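# Move glass graduated cylinder from shelf bench to cart tray

## Task

Take the glass graduated cylinder that is on the bench with shelves and leave it standing upright in the cart's upper tray. At the end its base must sit on the tray floor itself, not on the base of another cylinder, and every other cylinder must still be standing in the tray. It fails if any cylinder tips over, reaches the room's floor, drops more than a few centimetres or is knocked hard, since the glass breaks. It also fails if the robot tips over or is left leaning. Release the cylinder and move the robot away. The result only counts if it holds without the robot's support.

## Robot and tools

ROBOT. A Hello Robot Stretch 3 with one arm. The base (0.33 m long, 0.34 m wide) has two drive wheels and only drives straight or turns in place. Turns pivot about the point between the wheels, 0.05 m behind the front edge. A lift slides along a vertical mast, and the telescoping arm sticks out to the robot's RIGHT, so the base must drive forward or back to shift the gripper in that direction. The wrist has yaw, pitch and roll, then a two-finger gripper with round pads 0.04 m wide. Cameras: head_camera and nav_camera are on the head, aimed with head_pan_rad and head_tilt_rad; wrist_camera rides on the gripper.

FRAMES. Base frame: origin on the floor between the drive wheels, x forward, y left, z up. hand_pose is reported in it, at the spot where closed fingertips meet; with all wrist joints at zero, that frame's x is up, y runs back along the arm toward the mast, z points to the rear. The odometry frame is the base frame where the robot started; base_odometry counts wheel turns only, so slip shows as travel. Heading runs -3.142 to 3.142, left positive.

execute_actions takes "actions", a list run in order (an empty list just reports the state). Each action may hold "robot", "steps" (1 to 450 control steps, 30 per second, default 1) and "until". {"steps": n} alone waits. An invalid action or out-of-range number rejects the whole call and nothing runs.
- "base" holds exactly one key. {"translate_m": d} is a relative drive of d metres from wherever the base is when the command begins, forward positive, |d| up to 1. {"rotate_rad": d} is a relative in-place turn, counter-clockwise (left) positive, |d| up to 3.2.
- "joints" holds absolute targets by name; unnamed joints keep their old targets. Ranges: lift_m 0 to 1.1 (arm height on the mast); arm_m 0 to 0.52 (extension); wrist_yaw_rad -1.345 to 4.42 (0 along the arm, positive toward the front, 3.0 tucked over the base); wrist_pitch_rad -1.57 to 0.451 (0 level, negative tips fingers down); wrist_roll_rad -2.911 to 2.911 (0 = fingers side by side and level); gripper_m -0.089 to 0.179 (wider when higher; actual fingertip gap is smaller by about 0.007 near closed and 0.025 fully open, zero below 0.007); head_pan_rad -3.953 to 1.73 (0 forward, positive left, -1.57 looks along the arm); head_tilt_rad -1.53 to 0.419 (negative looks down).
- "contact_limits": {"arm_m": effort %, 1 to 100} makes that arm motion halt when motor effort reaches the value (negative when retracting); smaller is gentler, too small halts at once. It applies until the next arm_m command.
- Instead of one command, "robot" may be a list of up to 8 commands run one after another, with {"pause_s": s} (max 15) as a wait. A later command starts only when the earlier one ended "done" ("off_target" also passes for base and gripper_m). {"robot": {"stop": true}} brakes everything and clears the queue.
- Any new command acts immediately, discarding the rest of an older queue. Motions keep going across actions and while you think.
- "until" ends an action early. {"robot": {"status": "ended"}} waits for all motion and the queue to finish. Other fields: base_status, refusals, queue, queue_left, and per joint the reading, _goal and _status, compared as [op, value] with =, !=, <, <=, >, >=, or a status word. {"any": {"status": "ended"}} fires when any one motion ends.

zoom_image: {"camera": one of head_camera, nav_camera, wrist_camera, "region": [x0, y0, x1, y1]} in pixels from the image's top-left, at most 504 by 504, giving a sharper crop of that camera's latest image.

finished_scene: {"scene": current scene number}. Irreversible; the robot first holds your final command, then brakes. Let all motion end before calling it.

RESULTS. Each call returns one image per camera, taken at the end. base_status shows progress and goal in brackets; joint_goals and joint_status list targets and states: moving, done, off_target (came to rest short, may still push), contact_stop (arm or lift hit something and went slack until its next command), time_out, stopped, not_commanded, torque_fault (a wrist servo shut off for 10 s after prolonged strain; it is limp and refuses goals). measured_speeds come from encoders. refusals and queue/queue_left describe rejected goals and queue progress; "refused:", "dropped:" and "replaced:" lines explain why. robot.on_its_own appears when the robot changed a goal itself, a joint is slack or off, a motor strains at rest, or base_tilt moved 3 degrees or more. motor_effort is % of maximum, positive toward higher values, with fixed offsets and noise. lidar_m gives 12 distances from the base origin in 30-degree sectors, first straight ahead then counter-clockwise, in a plane 0.17 m up; it cannot see glass. wrist_depth_mm and head_depth_mm are 7x7 median depth grids; glass is omitted.

SPEED. Full base speed (0.30 m/s, 1.9 rad/s) only when stowed: lift_m under 0.30, arm_m under 0.03, wrist_yaw_rad over 2.54; otherwise 0.10 m/s and 0.63 rad/s. Folded, the wrist reaches 0.06 m past the right side and a turn sweeps a 0.28 m radius; an unfolded level gripper reaches farther.

GRIPPING. Close to a gripper_m below the cylinder's width; lower squeezes harder, but the stall guard eases off, so slippery glass may slide. Neither the reading nor "done" proves a hold; check the wrist camera. To release, open at least 0.02 above where the pads made contact. Send a changed value to re-squeeze.

CAUTIONS. Fold or unfold the wrist (yaw to 3.0) only with lift_m between 0.32 and 0.95, wrist_pitch_rad -0.4 and roll near 0; once folded the lift may go down to 0.25. With yaw under -0.4 keep pitch at -0.5 or lower. Pushing into something rigid with the gripper above about 0.45 m can tip the robot before contact stop acts, as can a second push after a contact_stop, driving while holding or pressing on something fixed, or snagging furniture, especially in reverse. If base_tilt shows a lean, back off the last move in small steps, free the gripper, and if needed lower lift_m to about 0.2. Lower the cylinder gently onto the tray floor, never drop it, avoid bumping the other cylinders, and expect occasional small nudges to loose objects. Wrist and base have no contact stop.

Each tool is called as name(argument=value, ...), one argument or row to a line, values as JSON.

## Session

execute_actions(
  actions=[],
)

Scene clock: 0.00 s.
robot.base_odometry: x=+0.000 y=+0.000 heading=+0.000 (m, m, rad; robot's odometry frame)
robot.turned_by_wheels: +0.000 (rad since the last result)
robot.turned_by_imu: +0.000 (rad since the last result)
robot.base_tilt: forward=+2.6 right=-0.5 (deg)
robot.lidar_m: 1.76 1.96 2.05 1.93 1.97 1.92 1.81 1.86 1.96 1.24 1.26 1.64
robot.head_depth_mm: 1706 2492 2681 2657 2639 2621 2538 / 1584 2476 2672 2596 2584 2540 2501 / 1577 2471 2583 2574 2555 2512 2466 / 1517 2468 2536 2502 2484 1690 2276 / 1587 2462 2489 2486 2462 2409 2306 / 1513 2468 2461 2450 2410 2375 2355 / 1516 2433 2418 2396 2368 2317 2295
robot.base_status: not_commanded
robot.joint_positions: lift_m=+0.543 arm_m=-0.001 wrist_yaw_rad=+2.951 wrist_pitch_rad=-0.433 wrist_roll_rad=+0.016 gripper_m=+0.037 head_pan_rad=-0.008 head_tilt_rad=-0.002
robot.joint_goals: lift_m=+0.543 arm_m=-0.001 wrist_yaw_rad=+2.951 wrist_pitch_rad=-0.433 wrist_roll_rad=+0.016 gripper_m=+0.037 head_pan_rad=-0.008 head_tilt_rad=-0.002
robot.joint_status: lift_m=not_commanded arm_m=not_commanded wrist_yaw_rad=not_commanded wrist_pitch_rad=not_commanded wrist_roll_rad=not_commanded gripper_m=not_commanded head_pan_rad=not_commanded head_tilt_rad=not_commanded
robot.measured_speeds: translate_m=+0.000 rotate_rad=+0.000 lift_m=+0.000 arm_m=+0.000 wrist_yaw_rad=+0.000 wrist_pitch_rad=+0.000 wrist_roll_rad=+0.000 head_pan_rad=+0.000 head_tilt_rad=+0.000
robot: refusals=0 queue=idle queue_left=0
robot.motor_effort: left_wheel=-1 right_wheel=+0 lift_m=+21 arm_m=+0 wrist_yaw_rad=+0 wrist_pitch_rad=+8 wrist_roll_rad=+0 gripper_m=+0 head_pan_rad=+0 head_tilt_rad=+2 (%)
robot.hand_pose: x=+0.0208 y=+0.0743 z=+0.5527 quat_wxyz=(+0.218, +0.707, +0.084, +0.668) (m; robot's base frame)
robot.wrist_depth_mm: - - - - - - - / - - - - - - - / - - - - - - - / - - - - - - 953 / - - - 914 893 838 810 / 892 844 - 771 732 727 696 / 761 730 720 690 653 638 617
pictures: head_camera (sideways: a quarter turn clockwise sets it upright), nav_camera (sideways: a quarter turn counterclockwise sets it upright), wrist_camera
Images, in order (width x height): head_camera 896x504, nav_camera 672x504, wrist_camera 644x364.

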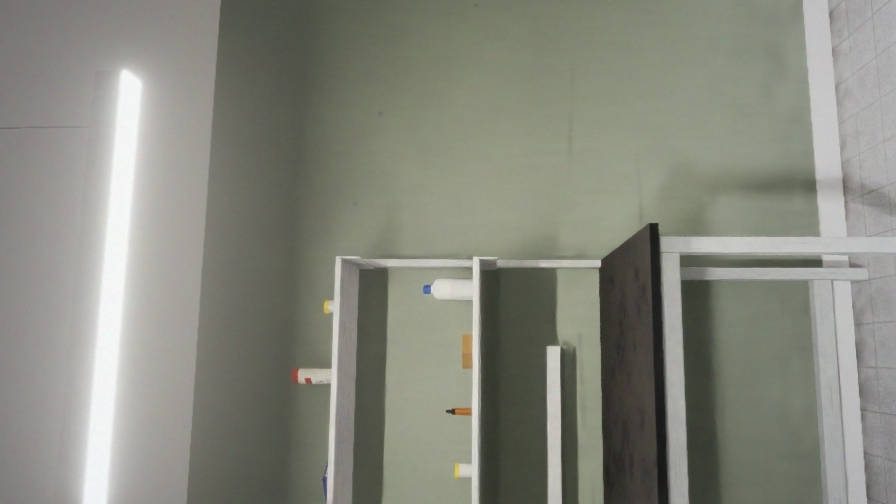

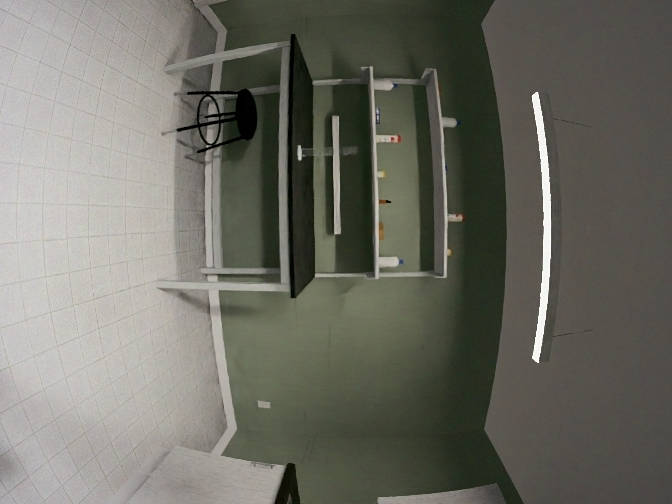

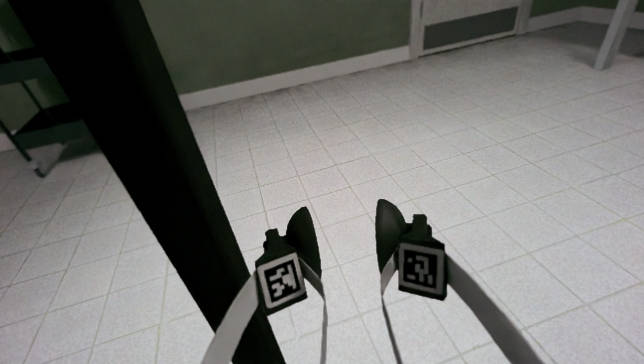

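execute_actions(
  actions=[
    {"robot":{"joints":{"head_pan_rad":0.4,"head_tilt_rad":-0.3}},"steps":100,"until":{"robot":{"status":"ended"}}},
  ],
)

execute_actions(
  actions=[
    {"robot":{"joints":{"head_pan_rad":1.73,"head_tilt_rad":-0.4}},"steps":100,"until":{"robot":{"status":"ended"}}},
  ],
)

Scene clock: 3.57 s.
robot.base_odometry: x=+0.000 y=+0.000 heading=+0.000 (m, m, rad; robot's odometry frame)
robot.turned_by_wheels: +0.000 (rad since the last result)
robot.turned_by_imu: +0.001 (rad since the last result)
robot.base_tilt: forward=+2.7 right=-0.3 (deg)
robot.lidar_m: 1.76 1.97 2.05 1.93 1.97 1.92 1.81 1.87 1.95 1.24 1.27 1.65
robot.head_depth_mm: 2147 2239 2323 2058 2503 2172 1648 / 2180 2292 2396 2065 2586 2184 1648 / 2227 2361 2436 2338 2671 2159 1636 / 2324 2400 2520 2312 2742 2190 1639 / 2361 2487 2633 2622 2597 2152 1632 / 2448 2543 2672 2649 2780 2143 1623 / 2508 2653 2737 2878 2760 2135 1626
robot.base_status: not_commanded
robot.joint_positions: lift_m=+0.543 arm_m=-0.001 wrist_yaw_rad=+2.951 wrist_pitch_rad=-0.433 wrist_roll_rad=+0.016 gripper_m=+0.037 head_pan_rad=+0.393 head_tilt_rad=-0.296
robot.joint_goals: lift_m=+0.543 arm_m=-0.001 wrist_yaw_rad=+2.951 wrist_pitch_rad=-0.433 wrist_roll_rad=+0.016 gripper_m=+0.037 head_pan_rad=+0.400 head_tilt_rad=-0.300
robot.joint_status: lift_m=not_commanded arm_m=not_commanded wrist_yaw_rad=not_commanded wrist_pitch_rad=not_commanded wrist_roll_rad=not_commanded gripper_m=not_commanded head_pan_rad=done head_tilt_rad=done
robot.measured_speeds: translate_m=+0.000 rotate_rad=+0.000 lift_m=+0.000 arm_m=+0.000 wrist_yaw_rad=+0.000 wrist_pitch_rad=+0.000 wrist_roll_rad=+0.000 head_pan_rad=+0.000 head_tilt_rad=+0.000
robot: refusals=0 queue=done queue_left=0
robot.motor_effort: left_wheel=-1(1) right_wheel=+0(0) lift_m=+21(21) arm_m=+0(0) wrist_yaw_rad=+0(0) wrist_pitch_rad=+8(8) wrist_roll_rad=+1(0) gripper_m=+0(0) head_pan_rad=+3(28) head_tilt_rad=-2(19) (%)
robot.hand_pose: x=+0.0208 y=+0.0743 z=+0.5527 quat_wxyz=(+0.218, +0.707, +0.084, +0.668) (m; robot's base frame)
robot.wrist_depth_mm: - - - - - - - / - - - - - - - / - - - - - - - / - - - - - - 948 / - - - 928 911 848 806 / 899 843 - 769 726 729 686 / 761 722 713 683 649 641 613
pictures: head_camera (sideways: a quarter turn clockwise sets it upright), nav_camera (sideways: a quarter turn counterclockwise sets it upright), wrist_camera
Images, in order (width x height): head_camera 896x504, nav_camera 672x504, wrist_camera 644x364.

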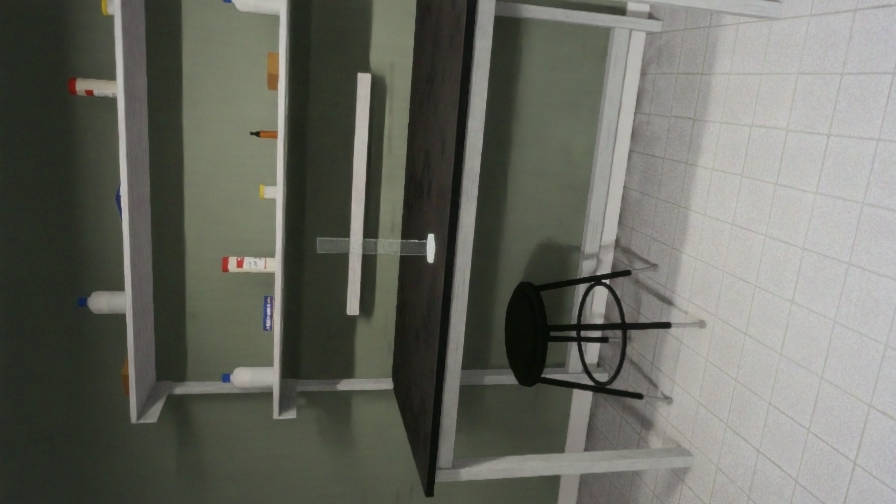

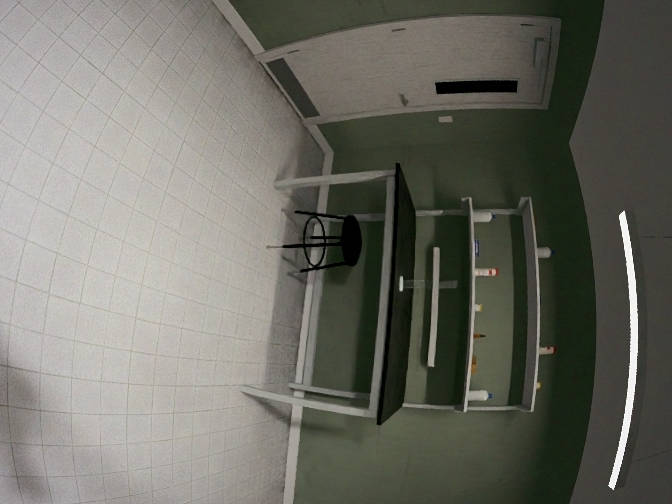

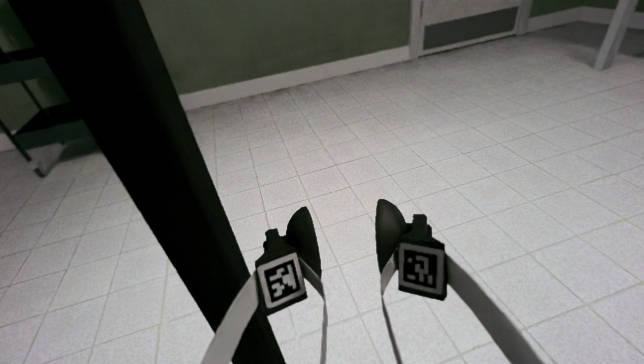

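Scene clock: 4.80 s.
robot.base_odometry: x=+0.000 y=+0.000 heading=+0.000 (m, m, rad; robot's odometry frame)
robot.turned_by_wheels: +0.000 (rad since the last result)
robot.turned_by_imu: +0.000 (rad since the last result)
robot.base_tilt: forward=+2.8 right=-0.3 (deg)
robot.lidar_m: 1.76 1.97 2.05 1.93 1.97 1.92 1.81 1.87 1.96 1.24 1.26 1.65
robot.head_depth_mm: 1660 1759 1867 2001 2143 1938 1501 / 1679 1760 1869 2005 2162 1923 1508 / 1674 1761 1874 2014 2158 1905 1492 / 1672 1777 1881 2013 2162 1896 1499 / 1675 1770 1884 2015 2165 1889 1472 / 1664 1776 1878 2012 2141 1866 1480 / 1672 1780 1889 1970 1987 1785 1470
robot.base_status: not_commanded
robot.joint_positions: lift_m=+0.543 arm_m=-0.001 wrist_yaw_rad=+2.951 wrist_pitch_rad=-0.433 wrist_roll_rad=+0.016 gripper_m=+0.037 head_pan_rad=+1.715 head_tilt_rad=-0.395
robot.joint_goals: lift_m=+0.543 arm_m=-0.001 wrist_yaw_rad=+2.951 wrist_pitch_rad=-0.433 wrist_roll_rad=+0.016 gripper_m=+0.037 head_pan_rad=+1.730 head_tilt_rad=-0.400
robot.joint_status: lift_m=not_commanded arm_m=not_commanded wrist_yaw_rad=not_commanded wrist_pitch_rad=not_commanded wrist_roll_rad=not_commanded gripper_m=not_commanded head_pan_rad=done head_tilt_rad=done
robot.measured_speeds: translate_m=+0.000 rotate_rad=+0.000 lift_m=+0.000 arm_m=+0.000 wrist_yaw_rad=+0.000 wrist_pitch_rad=+0.000 wrist_roll_rad=+0.000 head_pan_rad=+0.000 head_tilt_rad=+0.000
robot: refusals=0 queue=done queue_left=0
robot.motor_effort: left_wheel=-1(1) right_wheel=+0(0) lift_m=+21(21) arm_m=-1(0) wrist_yaw_rad=+0(0) wrist_pitch_rad=+8(8) wrist_roll_rad=+0(1) gripper_m=+0(0) head_pan_rad=+3(38) head_tilt_rad=-3(14) (%)
robot.hand_pose: x=+0.0208 y=+0.0743 z=+0.5527 quat_wxyz=(+0.218, +0.707, +0.084, +0.668) (m; robot's base frame)
robot.wrist_depth_mm: - - - - - - - / - - - - - - - / - - - - - - - / - - - - - - 953 / - - - 923 905 845 803 / 891 870 - 773 722 731 689 / 750 725 724 683 658 629 618
pictures: head_camera (sideways: a quarter turn clockwise sets it upright), nav_camera (sideways: a quarter turn counterclockwise sets it upright), wrist_camera
Images, in order (width x height): head_camera 896x504, nav_camera 672x504, wrist_camera 644x364.

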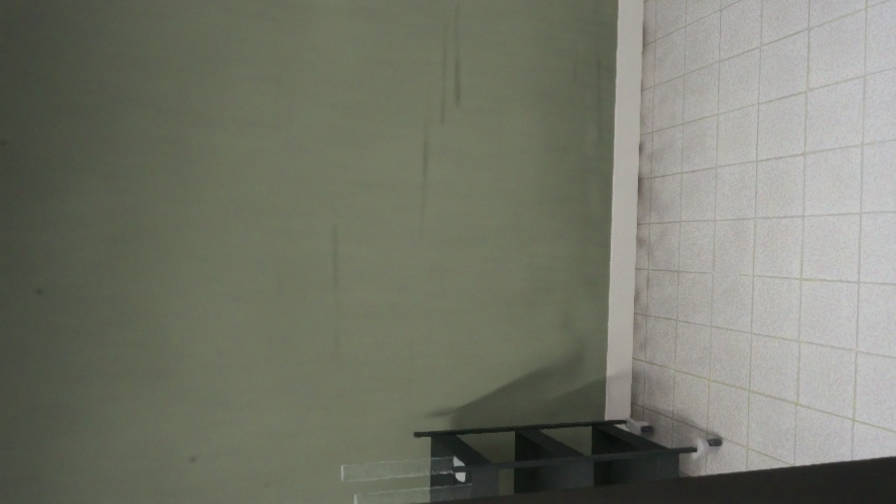

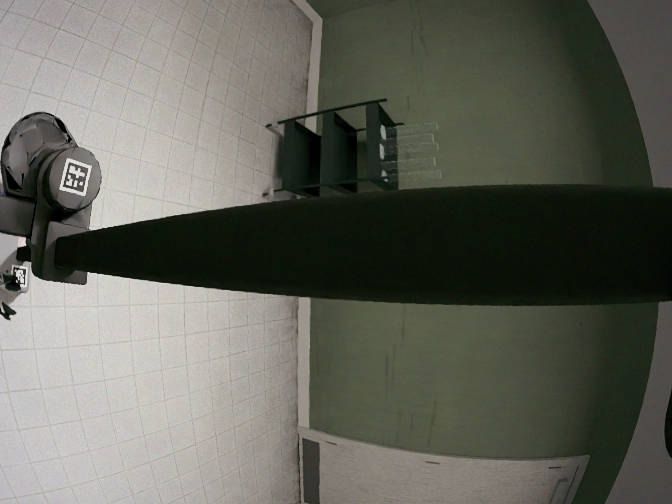

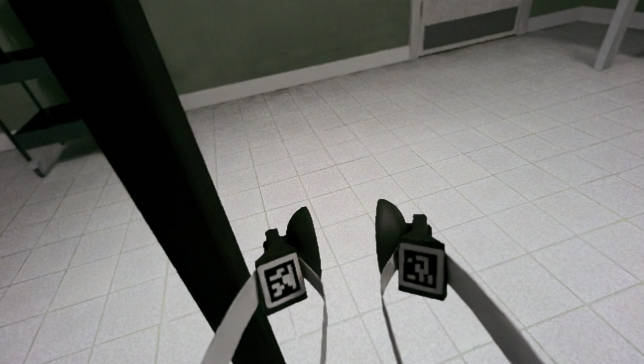

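execute_actions(
  actions=[
    {"robot":[{"joints":{"lift_m":0.28,"wrist_pitch_rad":-0.4,"head_pan_rad":-1.57,"head_tilt_rad":-0.6},"base":{"rotate_rad":0.5}},{"base":{"translate_m":0.75}},{"base":{"translate_m":0.7}},{"base":{"rotate_rad":1.2}},{"joints":{"lift_m":0.9}}],"steps":450,"until":{"robot":{"status":"ended"}}},
    {"steps":300,"until":{"robot":{"status":"ended"}}},
  ],
)

Scene clock: 35.47 s.
robot.base_odometry: x=+1.273 y=+0.695 heading=+1.700 (m, m, rad; robot's odometry frame)
robot.turned_by_wheels: +1.700 (rad since the last result)
robot.turned_by_imu: +1.666 (rad since the last result)
robot.base_tilt: forward=+2.8 right=-0.4 (deg)
robot.lidar_m: 1.32 1.41 1.98 3.13 3.33 1.89 1.84 0.96 1.10 0.53 0.73 0.68
robot.head_depth_mm: 984 1059 1141 786 583 568 - / 988 1065 1145 778 576 566 - / 986 1050 1147 769 573 1435 - / 990 1052 1140 761 570 1424 - / 985 1054 1134 755 565 868 - / 985 1044 1122 749 561 839 1298 / 984 1077 1108 741 555 826 1238
robot.base_status: done (rotate_rad +1.1999 of +1.2000)
robot.joint_positions: lift_m=+0.899 arm_m=-0.001 wrist_yaw_rad=+2.951 wrist_pitch_rad=-0.420 wrist_roll_rad=+0.016 gripper_m=+0.037 head_pan_rad=-1.563 head_tilt_rad=-0.593
robot.joint_goals: lift_m=+0.900 arm_m=-0.001 wrist_yaw_rad=+2.951 wrist_pitch_rad=-0.400 wrist_roll_rad=+0.016 gripper_m=+0.037 head_pan_rad=-1.570 head_tilt_rad=-0.600
robot.joint_status: lift_m=done arm_m=not_commanded wrist_yaw_rad=not_commanded wrist_pitch_rad=done wrist_roll_rad=not_commanded gripper_m=not_commanded head_pan_rad=done head_tilt_rad=done
robot.measured_speeds: translate_m=+0.000 rotate_rad=+0.000 lift_m=+0.000 arm_m=+0.000 wrist_yaw_rad=+0.000 wrist_pitch_rad=+0.000 wrist_roll_rad=+0.000 head_pan_rad=+0.000 head_tilt_rad=+0.000
robot: refusals=0 queue=done queue_left=0
robot.motor_effort: left_wheel=-3(13) right_wheel=+1(8) lift_m=+31(32) arm_m=-1(0) wrist_yaw_rad=+0(0) wrist_pitch_rad=+10(11) wrist_roll_rad=+0(0) gripper_m=+0(0) head_pan_rad=-2(38) head_tilt_rad=-3(17) (%)
robot.hand_pose: x=+0.0211 y=+0.0758 z=+0.9116 quat_wxyz=(+0.214, +0.707, +0.080, +0.669) (m; robot's base frame)
robot.wrist_depth_mm: - - - - - - - / - - - - - - - / - - - - - - - / - - - - - - - / - - - - - - - / - - - - - - - / - - - - - - 946
pictures: head_camera (sideways: a quarter turn clockwise sets it upright), nav_camera (sideways: a quarter turn counterclockwise sets it upright), wrist_camera
Images, in order (width x height): head_camera 896x504, nav_camera 672x504, wrist_camera 644x364.

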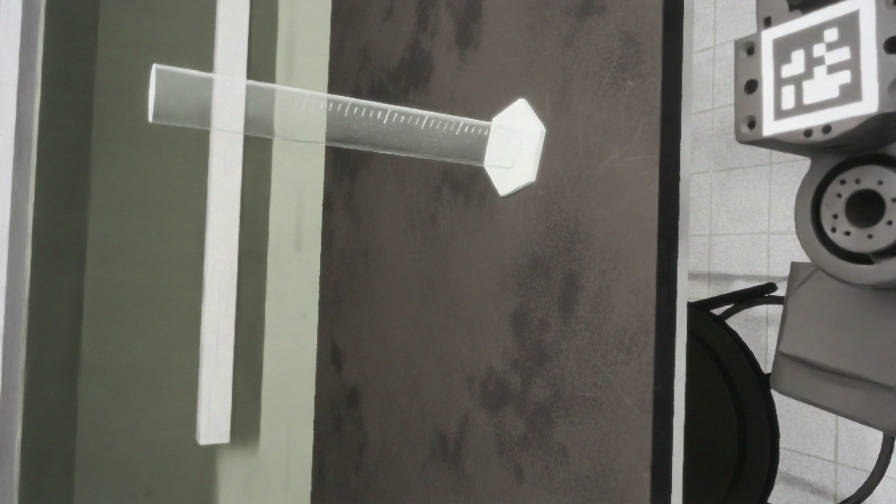

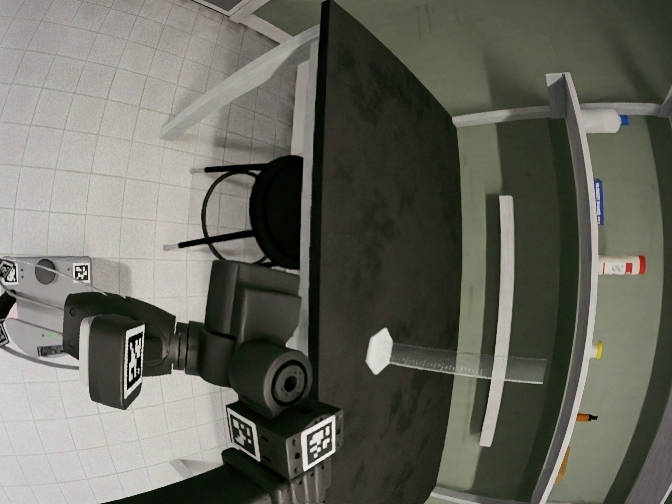

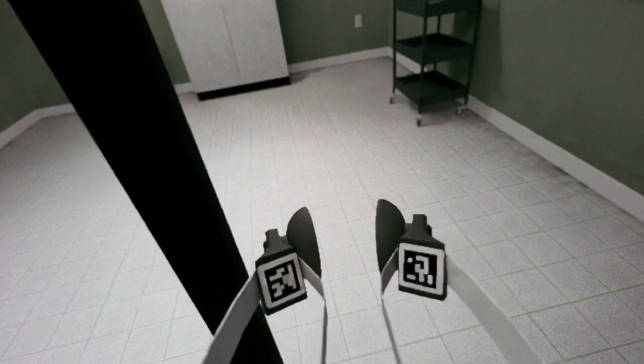

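execute_actions(
  actions=[
    {"robot":[{"joints":{"wrist_yaw_rad":1.5,"lift_m":0.95}},{"joints":{"lift_m":1.02,"wrist_pitch_rad":0}},{"joints":{"wrist_yaw_rad":0,"wrist_roll_rad":0,"gripper_m":0.12}}],"steps":450,"until":{"robot":{"status":"ended"}}},
  ],
)

Scene clock: 44.10 s.
robot.base_odometry: x=+1.273 y=+0.695 heading=+1.700 (m, m, rad; robot's odometry frame)
robot.turned_by_wheels: +0.000 (rad since the last result)
robot.turned_by_imu: +0.001 (rad since the last result)
robot.base_tilt: forward=+2.8 right=-0.4 (deg)
robot.lidar_m: 1.32 1.41 1.98 3.14 3.31 1.88 1.83 0.96 1.10 0.53 0.73 0.68
robot.head_depth_mm: 987 1053 1155 - - - - / 992 1068 1145 821 - - - / 992 1052 1155 - - - - / 989 1053 1150 - - - - / 988 1053 1143 720 554 866 1272 / 984 1049 1126 728 560 840 1238 / 986 1076 1106 741 556 826 1233
robot.base_status: done (rotate_rad +1.1999 of +1.2000)
robot.joint_positions: lift_m=+1.019 arm_m=-0.001 wrist_yaw_rad=+0.002 wrist_pitch_rad=-0.024 wrist_roll_rad=+0.004 gripper_m=+0.120 head_pan_rad=-1.563 head_tilt_rad=-0.593
robot.joint_goals: lift_m=+1.020 arm_m=-0.001 wrist_yaw_rad=+0.000 wrist_pitch_rad=+0.000 wrist_roll_rad=+0.000 gripper_m=+0.120 head_pan_rad=-1.570 head_tilt_rad=-0.600
robot.joint_status: lift_m=done arm_m=not_commanded wrist_yaw_rad=done wrist_pitch_rad=done wrist_roll_rad=done gripper_m=done head_pan_rad=done head_tilt_rad=done
robot.measured_speeds: translate_m=+0.000 rotate_rad=+0.000 lift_m=+0.000 arm_m=+0.000 wrist_yaw_rad=+0.000 wrist_pitch_rad=+0.000 wrist_roll_rad=+0.000 head_pan_rad=+0.000 head_tilt_rad=+0.000
robot: refusals=0 queue=done queue_left=0
robot.motor_effort: left_wheel=-3(3) right_wheel=+1(1) lift_m=+31(30) arm_m=+0(0) wrist_yaw_rad=-3(4) wrist_pitch_rad=+11(12) wrist_roll_rad=-2(4) gripper_m=+1(79) head_pan_rad=-3(3) head_tilt_rad=-3(3) (%)
robot.hand_pose: x=-0.0208 y=-0.3998 z=+1.1279 quat_wxyz=(+0.706, +0.010, -0.708, -0.008) (m; robot's base frame)
robot.wrist_depth_mm: 904 646 649 647 704 830 824 / 733 855 902 908 884 862 860 / 976 941 940 898 896 859 875 / - 1000 947 960 933 899 882 / - 927 832 724 669 - 593 / 698 594 537 514 490 427 451 / 461 440 409 399 381 365 359
pictures: head_camera (sideways: a quarter turn clockwise sets it upright), nav_camera (sideways: a quarter turn counterclockwise sets it upright), wrist_camera
Images, in order (width x height): head_camera 896x504, nav_camera 672x504, wrist_camera 644x364.

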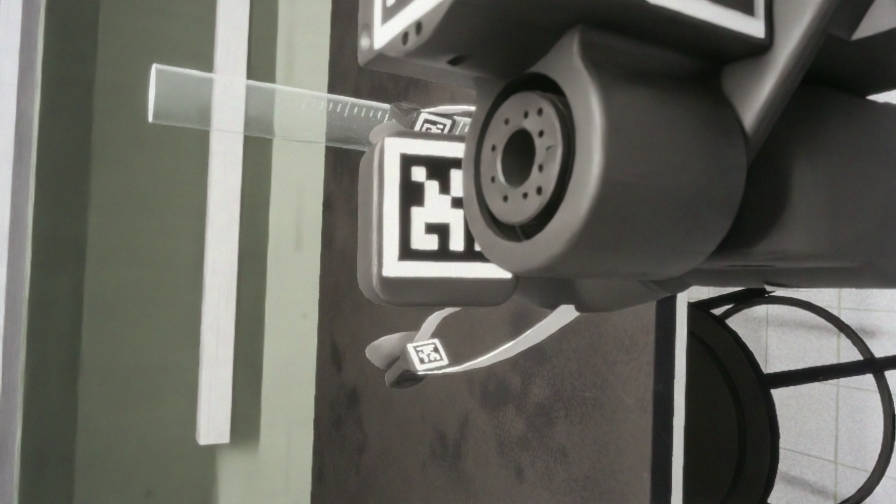

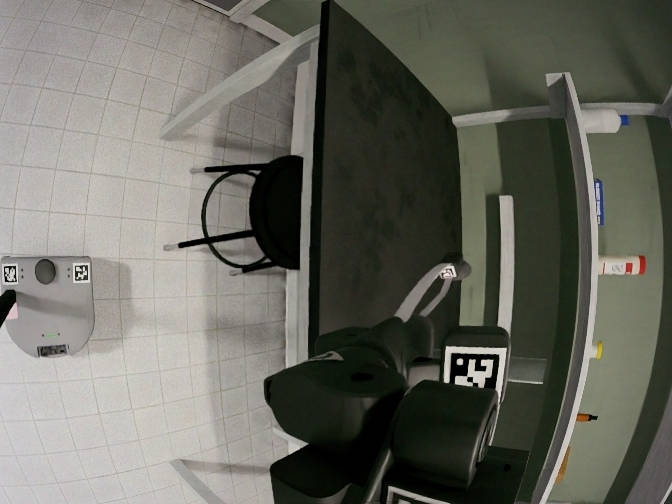

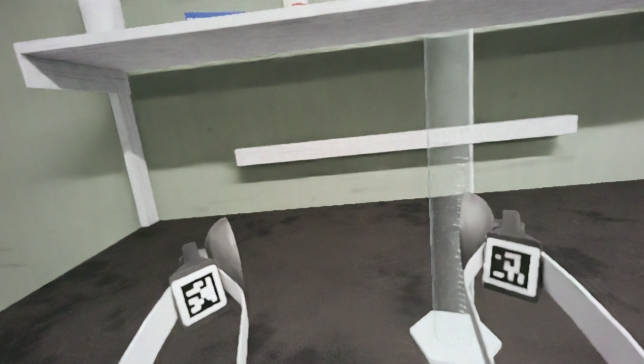

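execute_actions(
  actions=[
    {"robot":[{"base":{"translate_m":-0.09}},{"joints":{"arm_m":0.05}}],"steps":450,"until":{"robot":{"status":"ended"}}},
  ],
)

Scene clock: 49.20 s.
robot.base_odometry: x=+1.284 y=+0.606 heading=+1.700 (m, m, rad; robot's odometry frame)
robot.turned_by_wheels: +0.000 (rad since the last result)
robot.turned_by_imu: +0.001 (rad since the last result)
robot.base_tilt: forward=+2.8 right=-0.3 (deg)
robot.lidar_m: 1.41 1.50 2.08 3.14 2.39 1.79 1.74 0.87 1.10 0.81 0.55 0.75
robot.head_depth_mm: 985 1051 1155 - - - 1290 / 986 1064 1148 - - - 1297 / 984 1054 1159 - - - 1298 / 983 1049 1154 - - - 1291 / 983 1048 1137 757 564 1144 1279 / 985 1049 1124 749 560 860 1268 / 982 1046 1107 739 555 818 1213
robot.base_status: done (translate_m -0.0900 of -0.0900)
robot.joint_positions: lift_m=+1.019 arm_m=+0.050 wrist_yaw_rad=+0.002 wrist_pitch_rad=-0.024 wrist_roll_rad=+0.004 gripper_m=+0.120 head_pan_rad=-1.563 head_tilt_rad=-0.593
robot.joint_goals: lift_m=+1.020 arm_m=+0.050 wrist_yaw_rad=+0.000 wrist_pitch_rad=+0.000 wrist_roll_rad=+0.000 gripper_m=+0.120 head_pan_rad=-1.570 head_tilt_rad=-0.600
robot.joint_status: lift_m=done arm_m=done wrist_yaw_rad=done wrist_pitch_rad=done wrist_roll_rad=done gripper_m=done head_pan_rad=done head_tilt_rad=done
robot.measured_speeds: translate_m=+0.000 rotate_rad=+0.000 lift_m=+0.000 arm_m=+0.000 wrist_yaw_rad=+0.000 wrist_pitch_rad=+0.000 wrist_roll_rad=+0.000 head_pan_rad=+0.000 head_tilt_rad=+0.000
robot: refusals=0 queue=done queue_left=0
robot.motor_effort: left_wheel=-2(9) right_wheel=+1(3) lift_m=+30(30) arm_m=+3(3) wrist_yaw_rad=-2(3) wrist_pitch_rad=+12(11) wrist_roll_rad=-2(2) gripper_m=+0(0) head_pan_rad=-3(2) head_tilt_rad=-3(3) (%)
robot.hand_pose: x=-0.0210 y=-0.4502 z=+1.1279 quat_wxyz=(+0.706, +0.009, -0.708, -0.008) (m; robot's base frame)
robot.wrist_depth_mm: 615 597 582 619 721 790 776 / 736 853 852 838 827 823 808 / 889 899 885 868 862 829 842 / 932 928 913 910 882 863 858 / 972 868 818 721 672 - 584 / 630 595 531 517 489 428 451 / 462 444 412 399 383 368 356
pictures: head_camera (sideways: a quarter turn clockwise sets it upright), nav_camera (sideways: a quarter turn counterclockwise sets it upright), wrist_camera
Images, in order (width x height): head_camera 896x504, nav_camera 672x504, wrist_camera 644x364.

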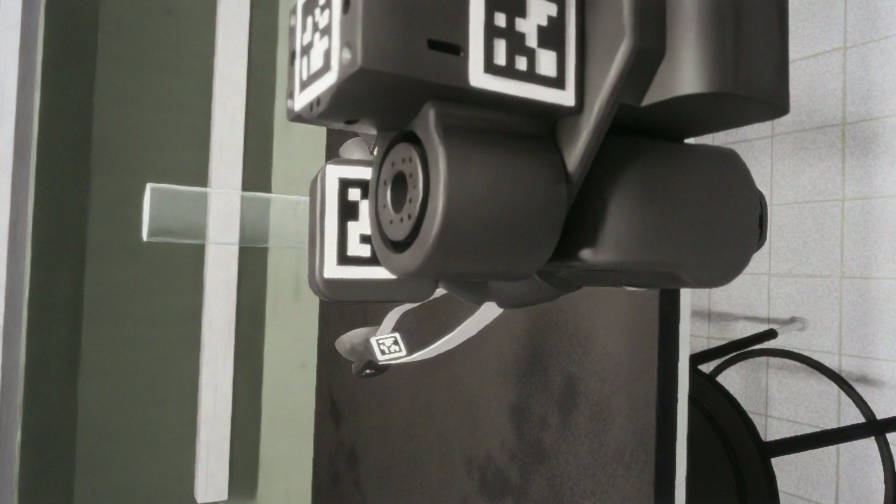

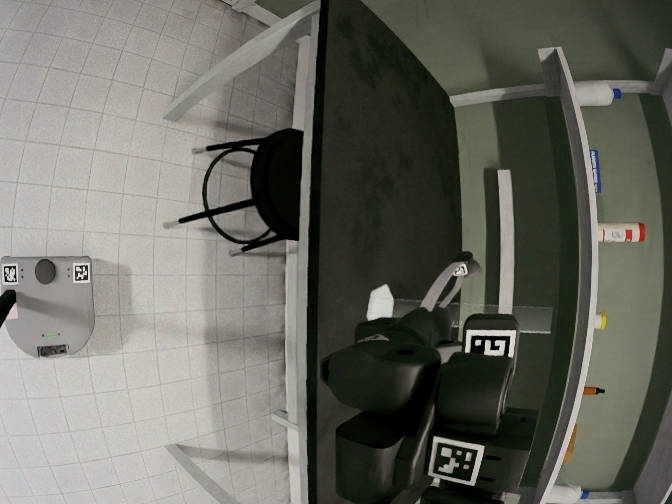

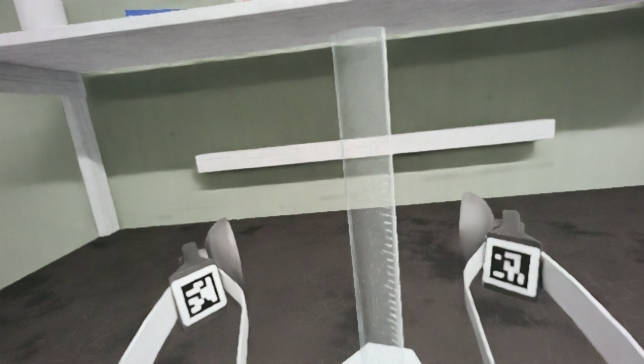

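execute_actions(
  actions=[
    {"robot":[{"base":{"translate_m":-0.022},"joints":{"arm_m":0.13}}],"steps":450,"until":{"robot":{"status":"ended"}}},
  ],
)

Scene clock: 53.73 s.
robot.base_odometry: x=+1.287 y=+0.584 heading=+1.700 (m, m, rad; robot's odometry frame)
robot.turned_by_wheels: +0.000 (rad since the last result)
robot.turned_by_imu: +0.001 (rad since the last result)
robot.base_tilt: forward=+2.8 right=-0.5 (deg)
robot.lidar_m: 1.43 1.52 2.10 3.14 2.36 1.77 1.72 0.86 1.10 0.82 0.56 0.77
robot.head_depth_mm: 989 1053 - 829 543 1446 1312 / 984 1064 - - 538 1443 1303 / 987 1053 - - 543 1425 1299 / 983 1046 - - 530 1428 1286 / 981 1049 1141 721 565 1414 1284 / 981 1046 1122 747 559 862 1249 / 981 1046 1108 738 556 815 1233
robot.base_status: done (translate_m -0.0220 of -0.0220)
robot.joint_positions: lift_m=+1.019 arm_m=+0.130 wrist_yaw_rad=+0.001 wrist_pitch_rad=-0.024 wrist_roll_rad=+0.004 gripper_m=+0.120 head_pan_rad=-1.563 head_tilt_rad=-0.593
robot.joint_goals: lift_m=+1.020 arm_m=+0.130 wrist_yaw_rad=+0.000 wrist_pitch_rad=+0.000 wrist_roll_rad=+0.000 gripper_m=+0.120 head_pan_rad=-1.570 head_tilt_rad=-0.600
robot.joint_status: lift_m=done arm_m=done wrist_yaw_rad=done wrist_pitch_rad=done wrist_roll_rad=done gripper_m=done head_pan_rad=done head_tilt_rad=done
robot.measured_speeds: translate_m=+0.000 rotate_rad=+0.000 lift_m=+0.000 arm_m=+0.000 wrist_yaw_rad=+0.000 wrist_pitch_rad=+0.000 wrist_roll_rad=+0.000 head_pan_rad=+0.000 head_tilt_rad=+0.000
robot: refusals=0 queue=done queue_left=0
robot.motor_effort: left_wheel=-2(9) right_wheel=+1(2) lift_m=+30(30) arm_m=+3(3) wrist_yaw_rad=-1(2) wrist_pitch_rad=+12(12) wrist_roll_rad=-2(2) gripper_m=+1(0) head_pan_rad=-2(3) head_tilt_rad=-3(3) (%)
robot.hand_pose: x=-0.0211 y=-0.5302 z=+1.1279 quat_wxyz=(+0.706, +0.009, -0.708, -0.008) (m; robot's base frame)
robot.wrist_depth_mm: 498 507 565 623 709 712 705 / 737 771 770 752 746 744 731 / 809 813 794 773 765 761 762 / 842 853 834 807 811 774 773 / 896 863 846 720 649 - 593 / 618 596 535 519 488 427 448 / 457 440 411 396 381 365 358
pictures: head_camera (sideways: a quarter turn clockwise sets it upright), nav_camera (sideways: a quarter turn counterclockwise sets it upright), wrist_camera
Images, in order (width x height): head_camera 896x504, nav_camera 672x504, wrist_camera 644x364.

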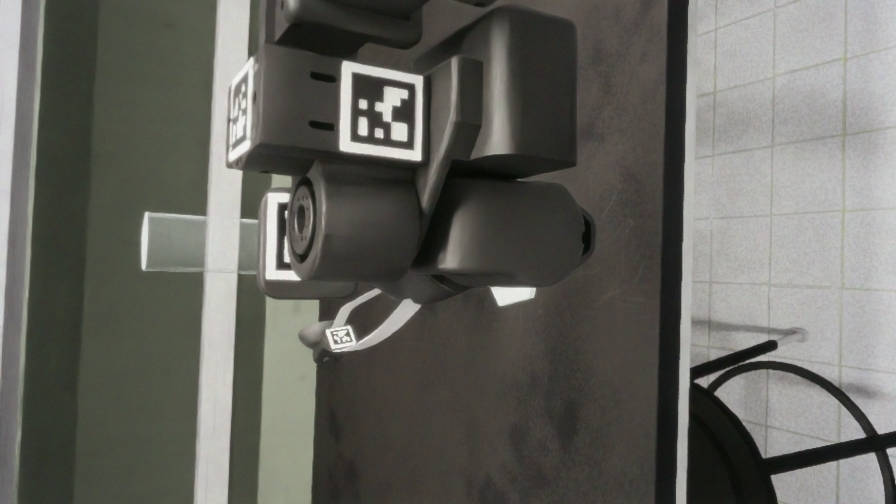

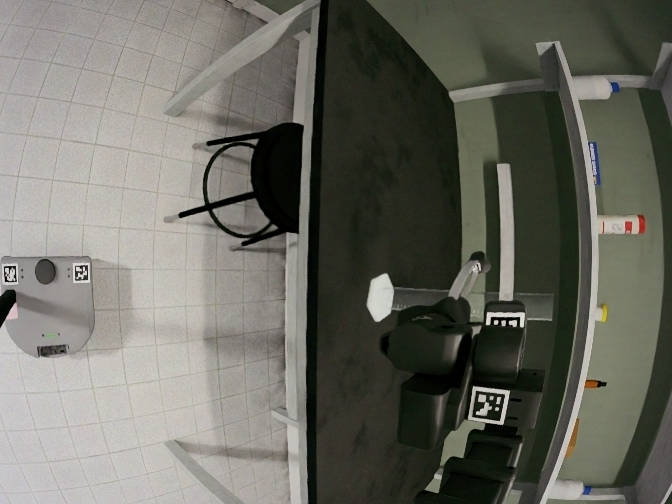

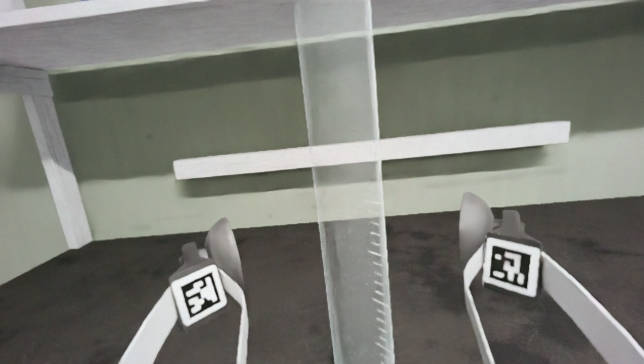

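execute_actions(
  actions=[
    {"robot":[{"joints":{"arm_m":0.17}},{"joints":{"gripper_m":0.075}}],"steps":450,"until":{"robot":{"status":"ended"}}},
  ],
)

Scene clock: 60.07 s.
robot.base_odometry: x=+1.287 y=+0.584 heading=+1.700 (m, m, rad; robot's odometry frame)
robot.turned_by_wheels: +0.000 (rad since the last result)
robot.turned_by_imu: +0.001 (rad since the last result)
robot.base_tilt: forward=+2.9 right=-0.3 (deg)
robot.lidar_m: 1.43 1.52 2.10 3.13 2.36 1.77 1.72 0.85 1.11 0.82 0.56 0.77
robot.head_depth_mm: 985 1061 - 750 583 1445 1305 / 988 1065 - - 577 1439 1296 / 986 1049 - - 572 1435 1295 / 982 1036 - - 567 1415 1283 / 979 1050 1101 752 564 1414 1278 / 983 1045 1123 747 560 861 1246 / 982 1044 1110 739 556 816 1235
robot.base_status: done (translate_m -0.0220 of -0.0220)
robot.joint_positions: lift_m=+1.019 arm_m=+0.170 wrist_yaw_rad=+0.001 wrist_pitch_rad=-0.024 wrist_roll_rad=+0.004 gripper_m=+0.075 head_pan_rad=-1.563 head_tilt_rad=-0.593
robot.joint_goals: lift_m=+1.020 arm_m=+0.170 wrist_yaw_rad=+0.000 wrist_pitch_rad=+0.000 wrist_roll_rad=+0.000 gripper_m=+0.075 head_pan_rad=-1.570 head_tilt_rad=-0.600
robot.joint_status: lift_m=done arm_m=done wrist_yaw_rad=done wrist_pitch_rad=done wrist_roll_rad=done gripper_m=done head_pan_rad=done head_tilt_rad=done
robot.measured_speeds: translate_m=+0.000 rotate_rad=+0.000 lift_m=+0.000 arm_m=+0.000 wrist_yaw_rad=+0.000 wrist_pitch_rad=+0.000 wrist_roll_rad=+0.000 head_pan_rad=+0.000 head_tilt_rad=+0.000
robot: refusals=0 queue=done queue_left=0
robot.motor_effort: left_wheel=-2(3) right_wheel=+1(1) lift_m=+31(30) arm_m=+3(4) wrist_yaw_rad=-1(1) wrist_pitch_rad=+12(11) wrist_roll_rad=-2(2) gripper_m=+0(78) head_pan_rad=-2(3) head_tilt_rad=-4(3) (%)
robot.hand_pose: x=-0.0211 y=-0.5702 z=+1.1279 quat_wxyz=(+0.706, +0.009, -0.708, -0.008) (m; robot's base frame)
robot.wrist_depth_mm: 469 508 559 620 684 680 674 / 711 757 729 713 717 707 681 / 768 778 757 742 722 717 708 / 814 810 789 776 762 750 728 / 849 826 810 736 675 628 596 / 629 574 572 503 472 451 446 / 454 439 408 401 379 367 358
pictures: head_camera (sideways: a quarter turn clockwise sets it upright), nav_camera (sideways: a quarter turn counterclockwise sets it upright), wrist_camera
Images, in order (width x height): head_camera 896x504, nav_camera 672x504, wrist_camera 644x364.

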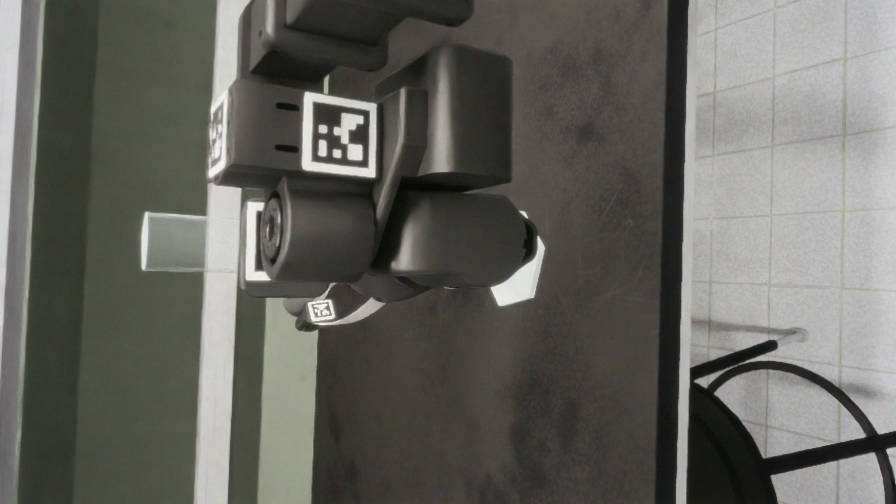

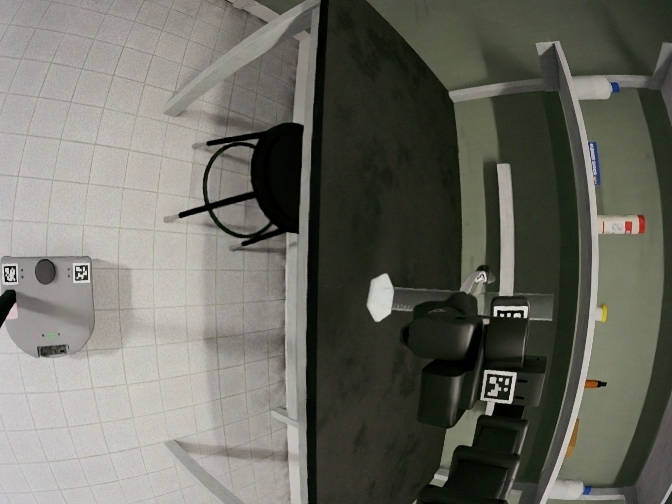

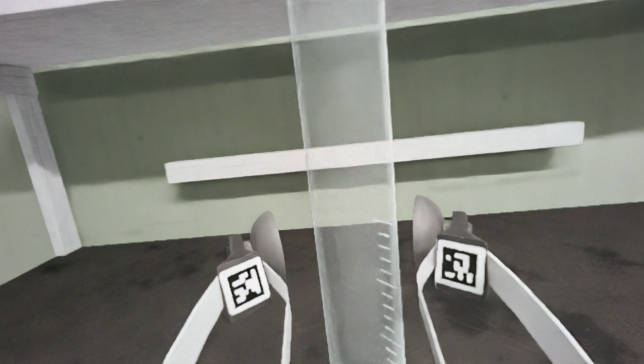

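execute_actions(
  actions=[
    {"robot":[{"base":{"translate_m":-0.004}},{"joints":{"gripper_m":0.0}},{"joints":{"lift_m":1.045}}],"steps":450,"until":{"robot":{"status":"ended"}}},
  ],
)

Scene clock: 65.23 s.
robot.base_odometry: x=+1.287 y=+0.580 heading=+1.700 (m, m, rad; robot's odometry frame)
robot.turned_by_wheels: +0.000 (rad since the last result)
robot.turned_by_imu: +0.001 (rad since the last result)
robot.base_tilt: forward=+2.8 right=-0.5 (deg)
robot.lidar_m: 1.43 1.52 2.10 3.14 2.35 1.77 1.72 0.85 1.10 0.82 0.56 0.77
robot.head_depth_mm: 986 1051 1127 747 581 1447 1308 / 984 - - 707 576 1444 1302 / 983 1049 - 701 573 1441 1291 / 984 1052 - - 568 1427 1286 / 983 1044 1130 754 564 1418 1281 / 982 1049 1125 747 560 870 1250 / 982 1044 1105 741 556 818 1236
robot.base_status: done (translate_m -0.0040 of -0.0040)
robot.joint_positions: lift_m=+1.044 arm_m=+0.170 wrist_yaw_rad=+0.000 wrist_pitch_rad=-0.041 wrist_roll_rad=+0.004 gripper_m=+0.001 head_pan_rad=-1.563 head_tilt_rad=-0.593
robot.joint_goals: lift_m=+1.045 arm_m=+0.170 wrist_yaw_rad=+0.000 wrist_pitch_rad=+0.000 wrist_roll_rad=+0.000 gripper_m=+0.000 head_pan_rad=-1.570 head_tilt_rad=-0.600
robot.joint_status: lift_m=done arm_m=done wrist_yaw_rad=done wrist_pitch_rad=done wrist_roll_rad=done gripper_m=done head_pan_rad=done head_tilt_rad=done
robot.measured_speeds: translate_m=+0.000 rotate_rad=+0.000 lift_m=+0.000 arm_m=+0.000 wrist_yaw_rad=+0.000 wrist_pitch_rad=+0.000 wrist_roll_rad=+0.000 head_pan_rad=+0.000 head_tilt_rad=+0.000
robot: refusals=0 queue=done queue_left=0
robot.motor_effort: left_wheel=-3(10) right_wheel=+2(3) lift_m=+32(32) arm_m=+3(3) wrist_yaw_rad=+0(1) wrist_pitch_rad=+19(20) wrist_roll_rad=-2(2) gripper_m=-15(87) head_pan_rad=-3(2) head_tilt_rad=-3(3) (%)
robot.hand_pose: x=-0.0214 y=-0.5697 z=+1.1486 quat_wxyz=(+0.706, +0.015, -0.708, -0.015) (m; robot's base frame)
robot.wrist_depth_mm: 438 462 518 574 678 690 671 / 717 737 737 725 716 700 691 / 778 771 761 759 731 724 712 / 812 800 785 777 772 749 749 / 839 834 817 749 735 654 614 / 644 607 599 524 490 490 464 / 483 464 439 418 405 392 374
pictures: head_camera (sideways: a quarter turn clockwise sets it upright), nav_camera (sideways: a quarter turn counterclockwise sets it upright), wrist_camera
Images, in order (width x height): head_camera 896x504, nav_camera 672x504, wrist_camera 644x364.

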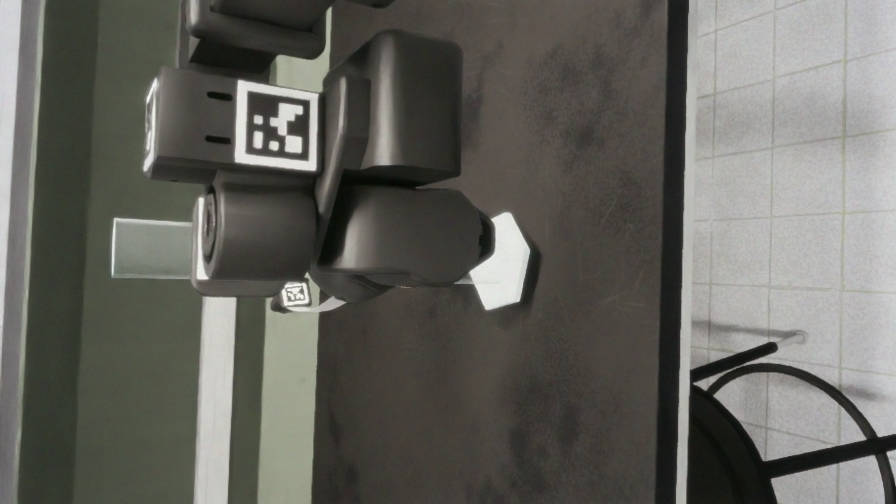

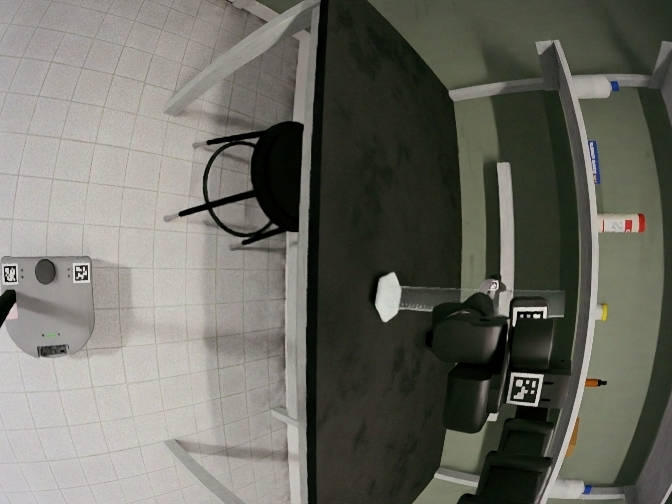

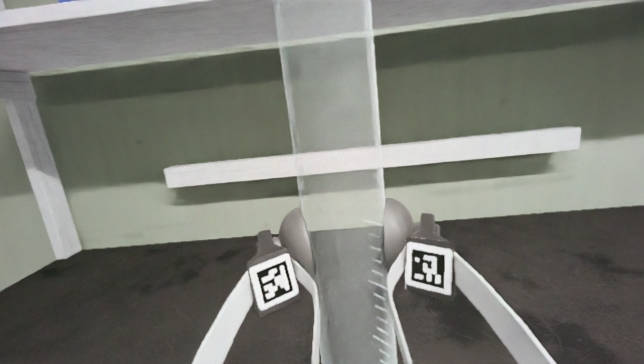

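execute_actions(
  actions=[
    {"robot":[{"joints":{"gripper_m":-0.02,"lift_m":1.08,"arm_m":0.0,"head_pan_rad":-0.5,"head_tilt_rad":-0.5}},{"base":{"rotate_rad":1.36}},{"base":{"translate_m":1.0}},{"base":{"translate_m":0.4}}],"steps":450,"until":{"robot":{"status":"ended"}}},
    {"steps":450,"until":{"robot":{"status":"ended"}}},
  ],
)

Scene clock: 92.33 s.
robot.base_odometry: x=-0.108 y=+0.694 heading=+3.060 (m, m, rad; robot's odometry frame)
robot.turned_by_wheels: +1.360 (rad since the last result)
robot.turned_by_imu: +1.338 (rad since the last result)
robot.base_tilt: forward=+2.7 right=-0.4 (deg)
robot.lidar_m: 1.76 1.77 2.13 1.97 1.99 2.05 1.89 1.84 1.33 1.20 0.89 0.93
robot.head_depth_mm: 1133 1194 1264 1311 1352 1486 1379 / 1236 1309 1384 1401 1179 1310 1327 / 1352 1436 1544 1445 1345 1375 1318 / 1483 1611 1715 1731 1462 1529 1353 / 1655 1792 1952 2162 2053 1608 1352 / 1888 2062 2269 2521 2121 1654 1340 / 2044 2164 2341 2505 2120 1646 1335
robot.base_status: done (translate_m +0.4000 of +0.4000)
robot.joint_positions: lift_m=+1.079 arm_m=+0.000 wrist_yaw_rad=+0.000 wrist_pitch_rad=-0.042 wrist_roll_rad=+0.003 gripper_m=-0.013 head_pan_rad=-0.507 head_tilt_rad=-0.507
robot.joint_goals: lift_m=+1.080 arm_m=+0.000 wrist_yaw_rad=+0.000 wrist_pitch_rad=+0.000 wrist_roll_rad=+0.000 gripper_m=-0.014 head_pan_rad=-0.500 head_tilt_rad=-0.500
robot.joint_status: lift_m=done arm_m=done wrist_yaw_rad=done wrist_pitch_rad=done wrist_roll_rad=done gripper_m=done head_pan_rad=done head_tilt_rad=done
robot.measured_speeds: translate_m=+0.000 rotate_rad=+0.000 lift_m=+0.000 arm_m=+0.000 wrist_yaw_rad=+0.000 wrist_pitch_rad=+0.000 wrist_roll_rad=+0.000 head_pan_rad=+0.000 head_tilt_rad=+0.000
robot: refusals=0 queue=done queue_left=0
robot.on_its_own: gripper_m is held at -0.014, not at your -0.020, by its stall guard, which is not easing now
robot.motor_effort: left_wheel=-3(8) right_wheel=+1(6) lift_m=+32(35) arm_m=-4(3) wrist_yaw_rad=+0(0) wrist_pitch_rad=+20(20) wrist_roll_rad=-2(2) gripper_m=-19(87) head_pan_rad=+3(38) head_tilt_rad=+3(11) (%)
robot.hand_pose: x=-0.0214 y=-0.4004 z=+1.1834 quat_wxyz=(+0.706, +0.015, -0.708, -0.015) (m; robot's base frame)
robot.wrist_depth_mm: 791 811 843 885 912 969 - / 787 826 869 908 945 - - / 839 855 902 937 - - - / 856 892 954 988 - - - / 884 912 948 - - - - / 907 946 - - - - - / 844 - - - - - -
pictures: head_camera (sideways: a quarter turn clockwise sets it upright), nav_camera (sideways: a quarter turn counterclockwise sets it upright), wrist_camera
Images, in order (width x height): head_camera 896x504, nav_camera 672x504, wrist_camera 644x364.

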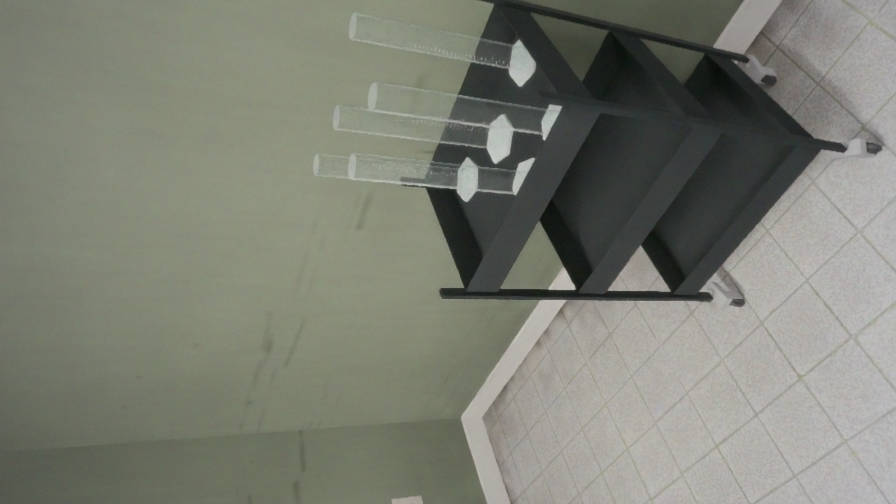

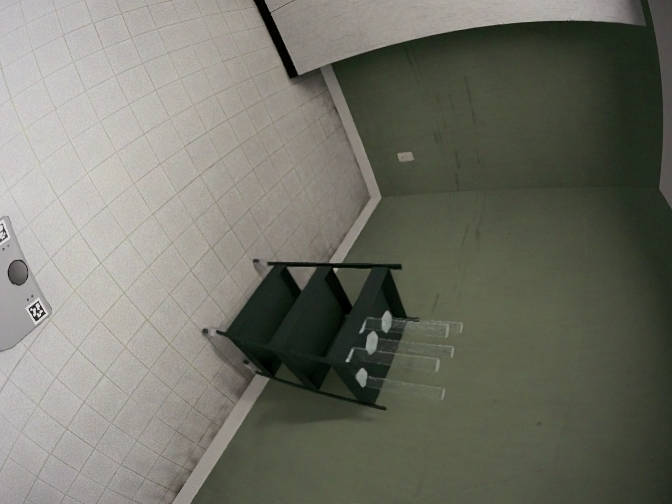

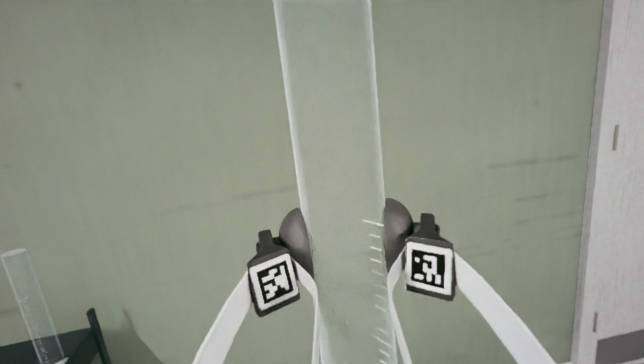

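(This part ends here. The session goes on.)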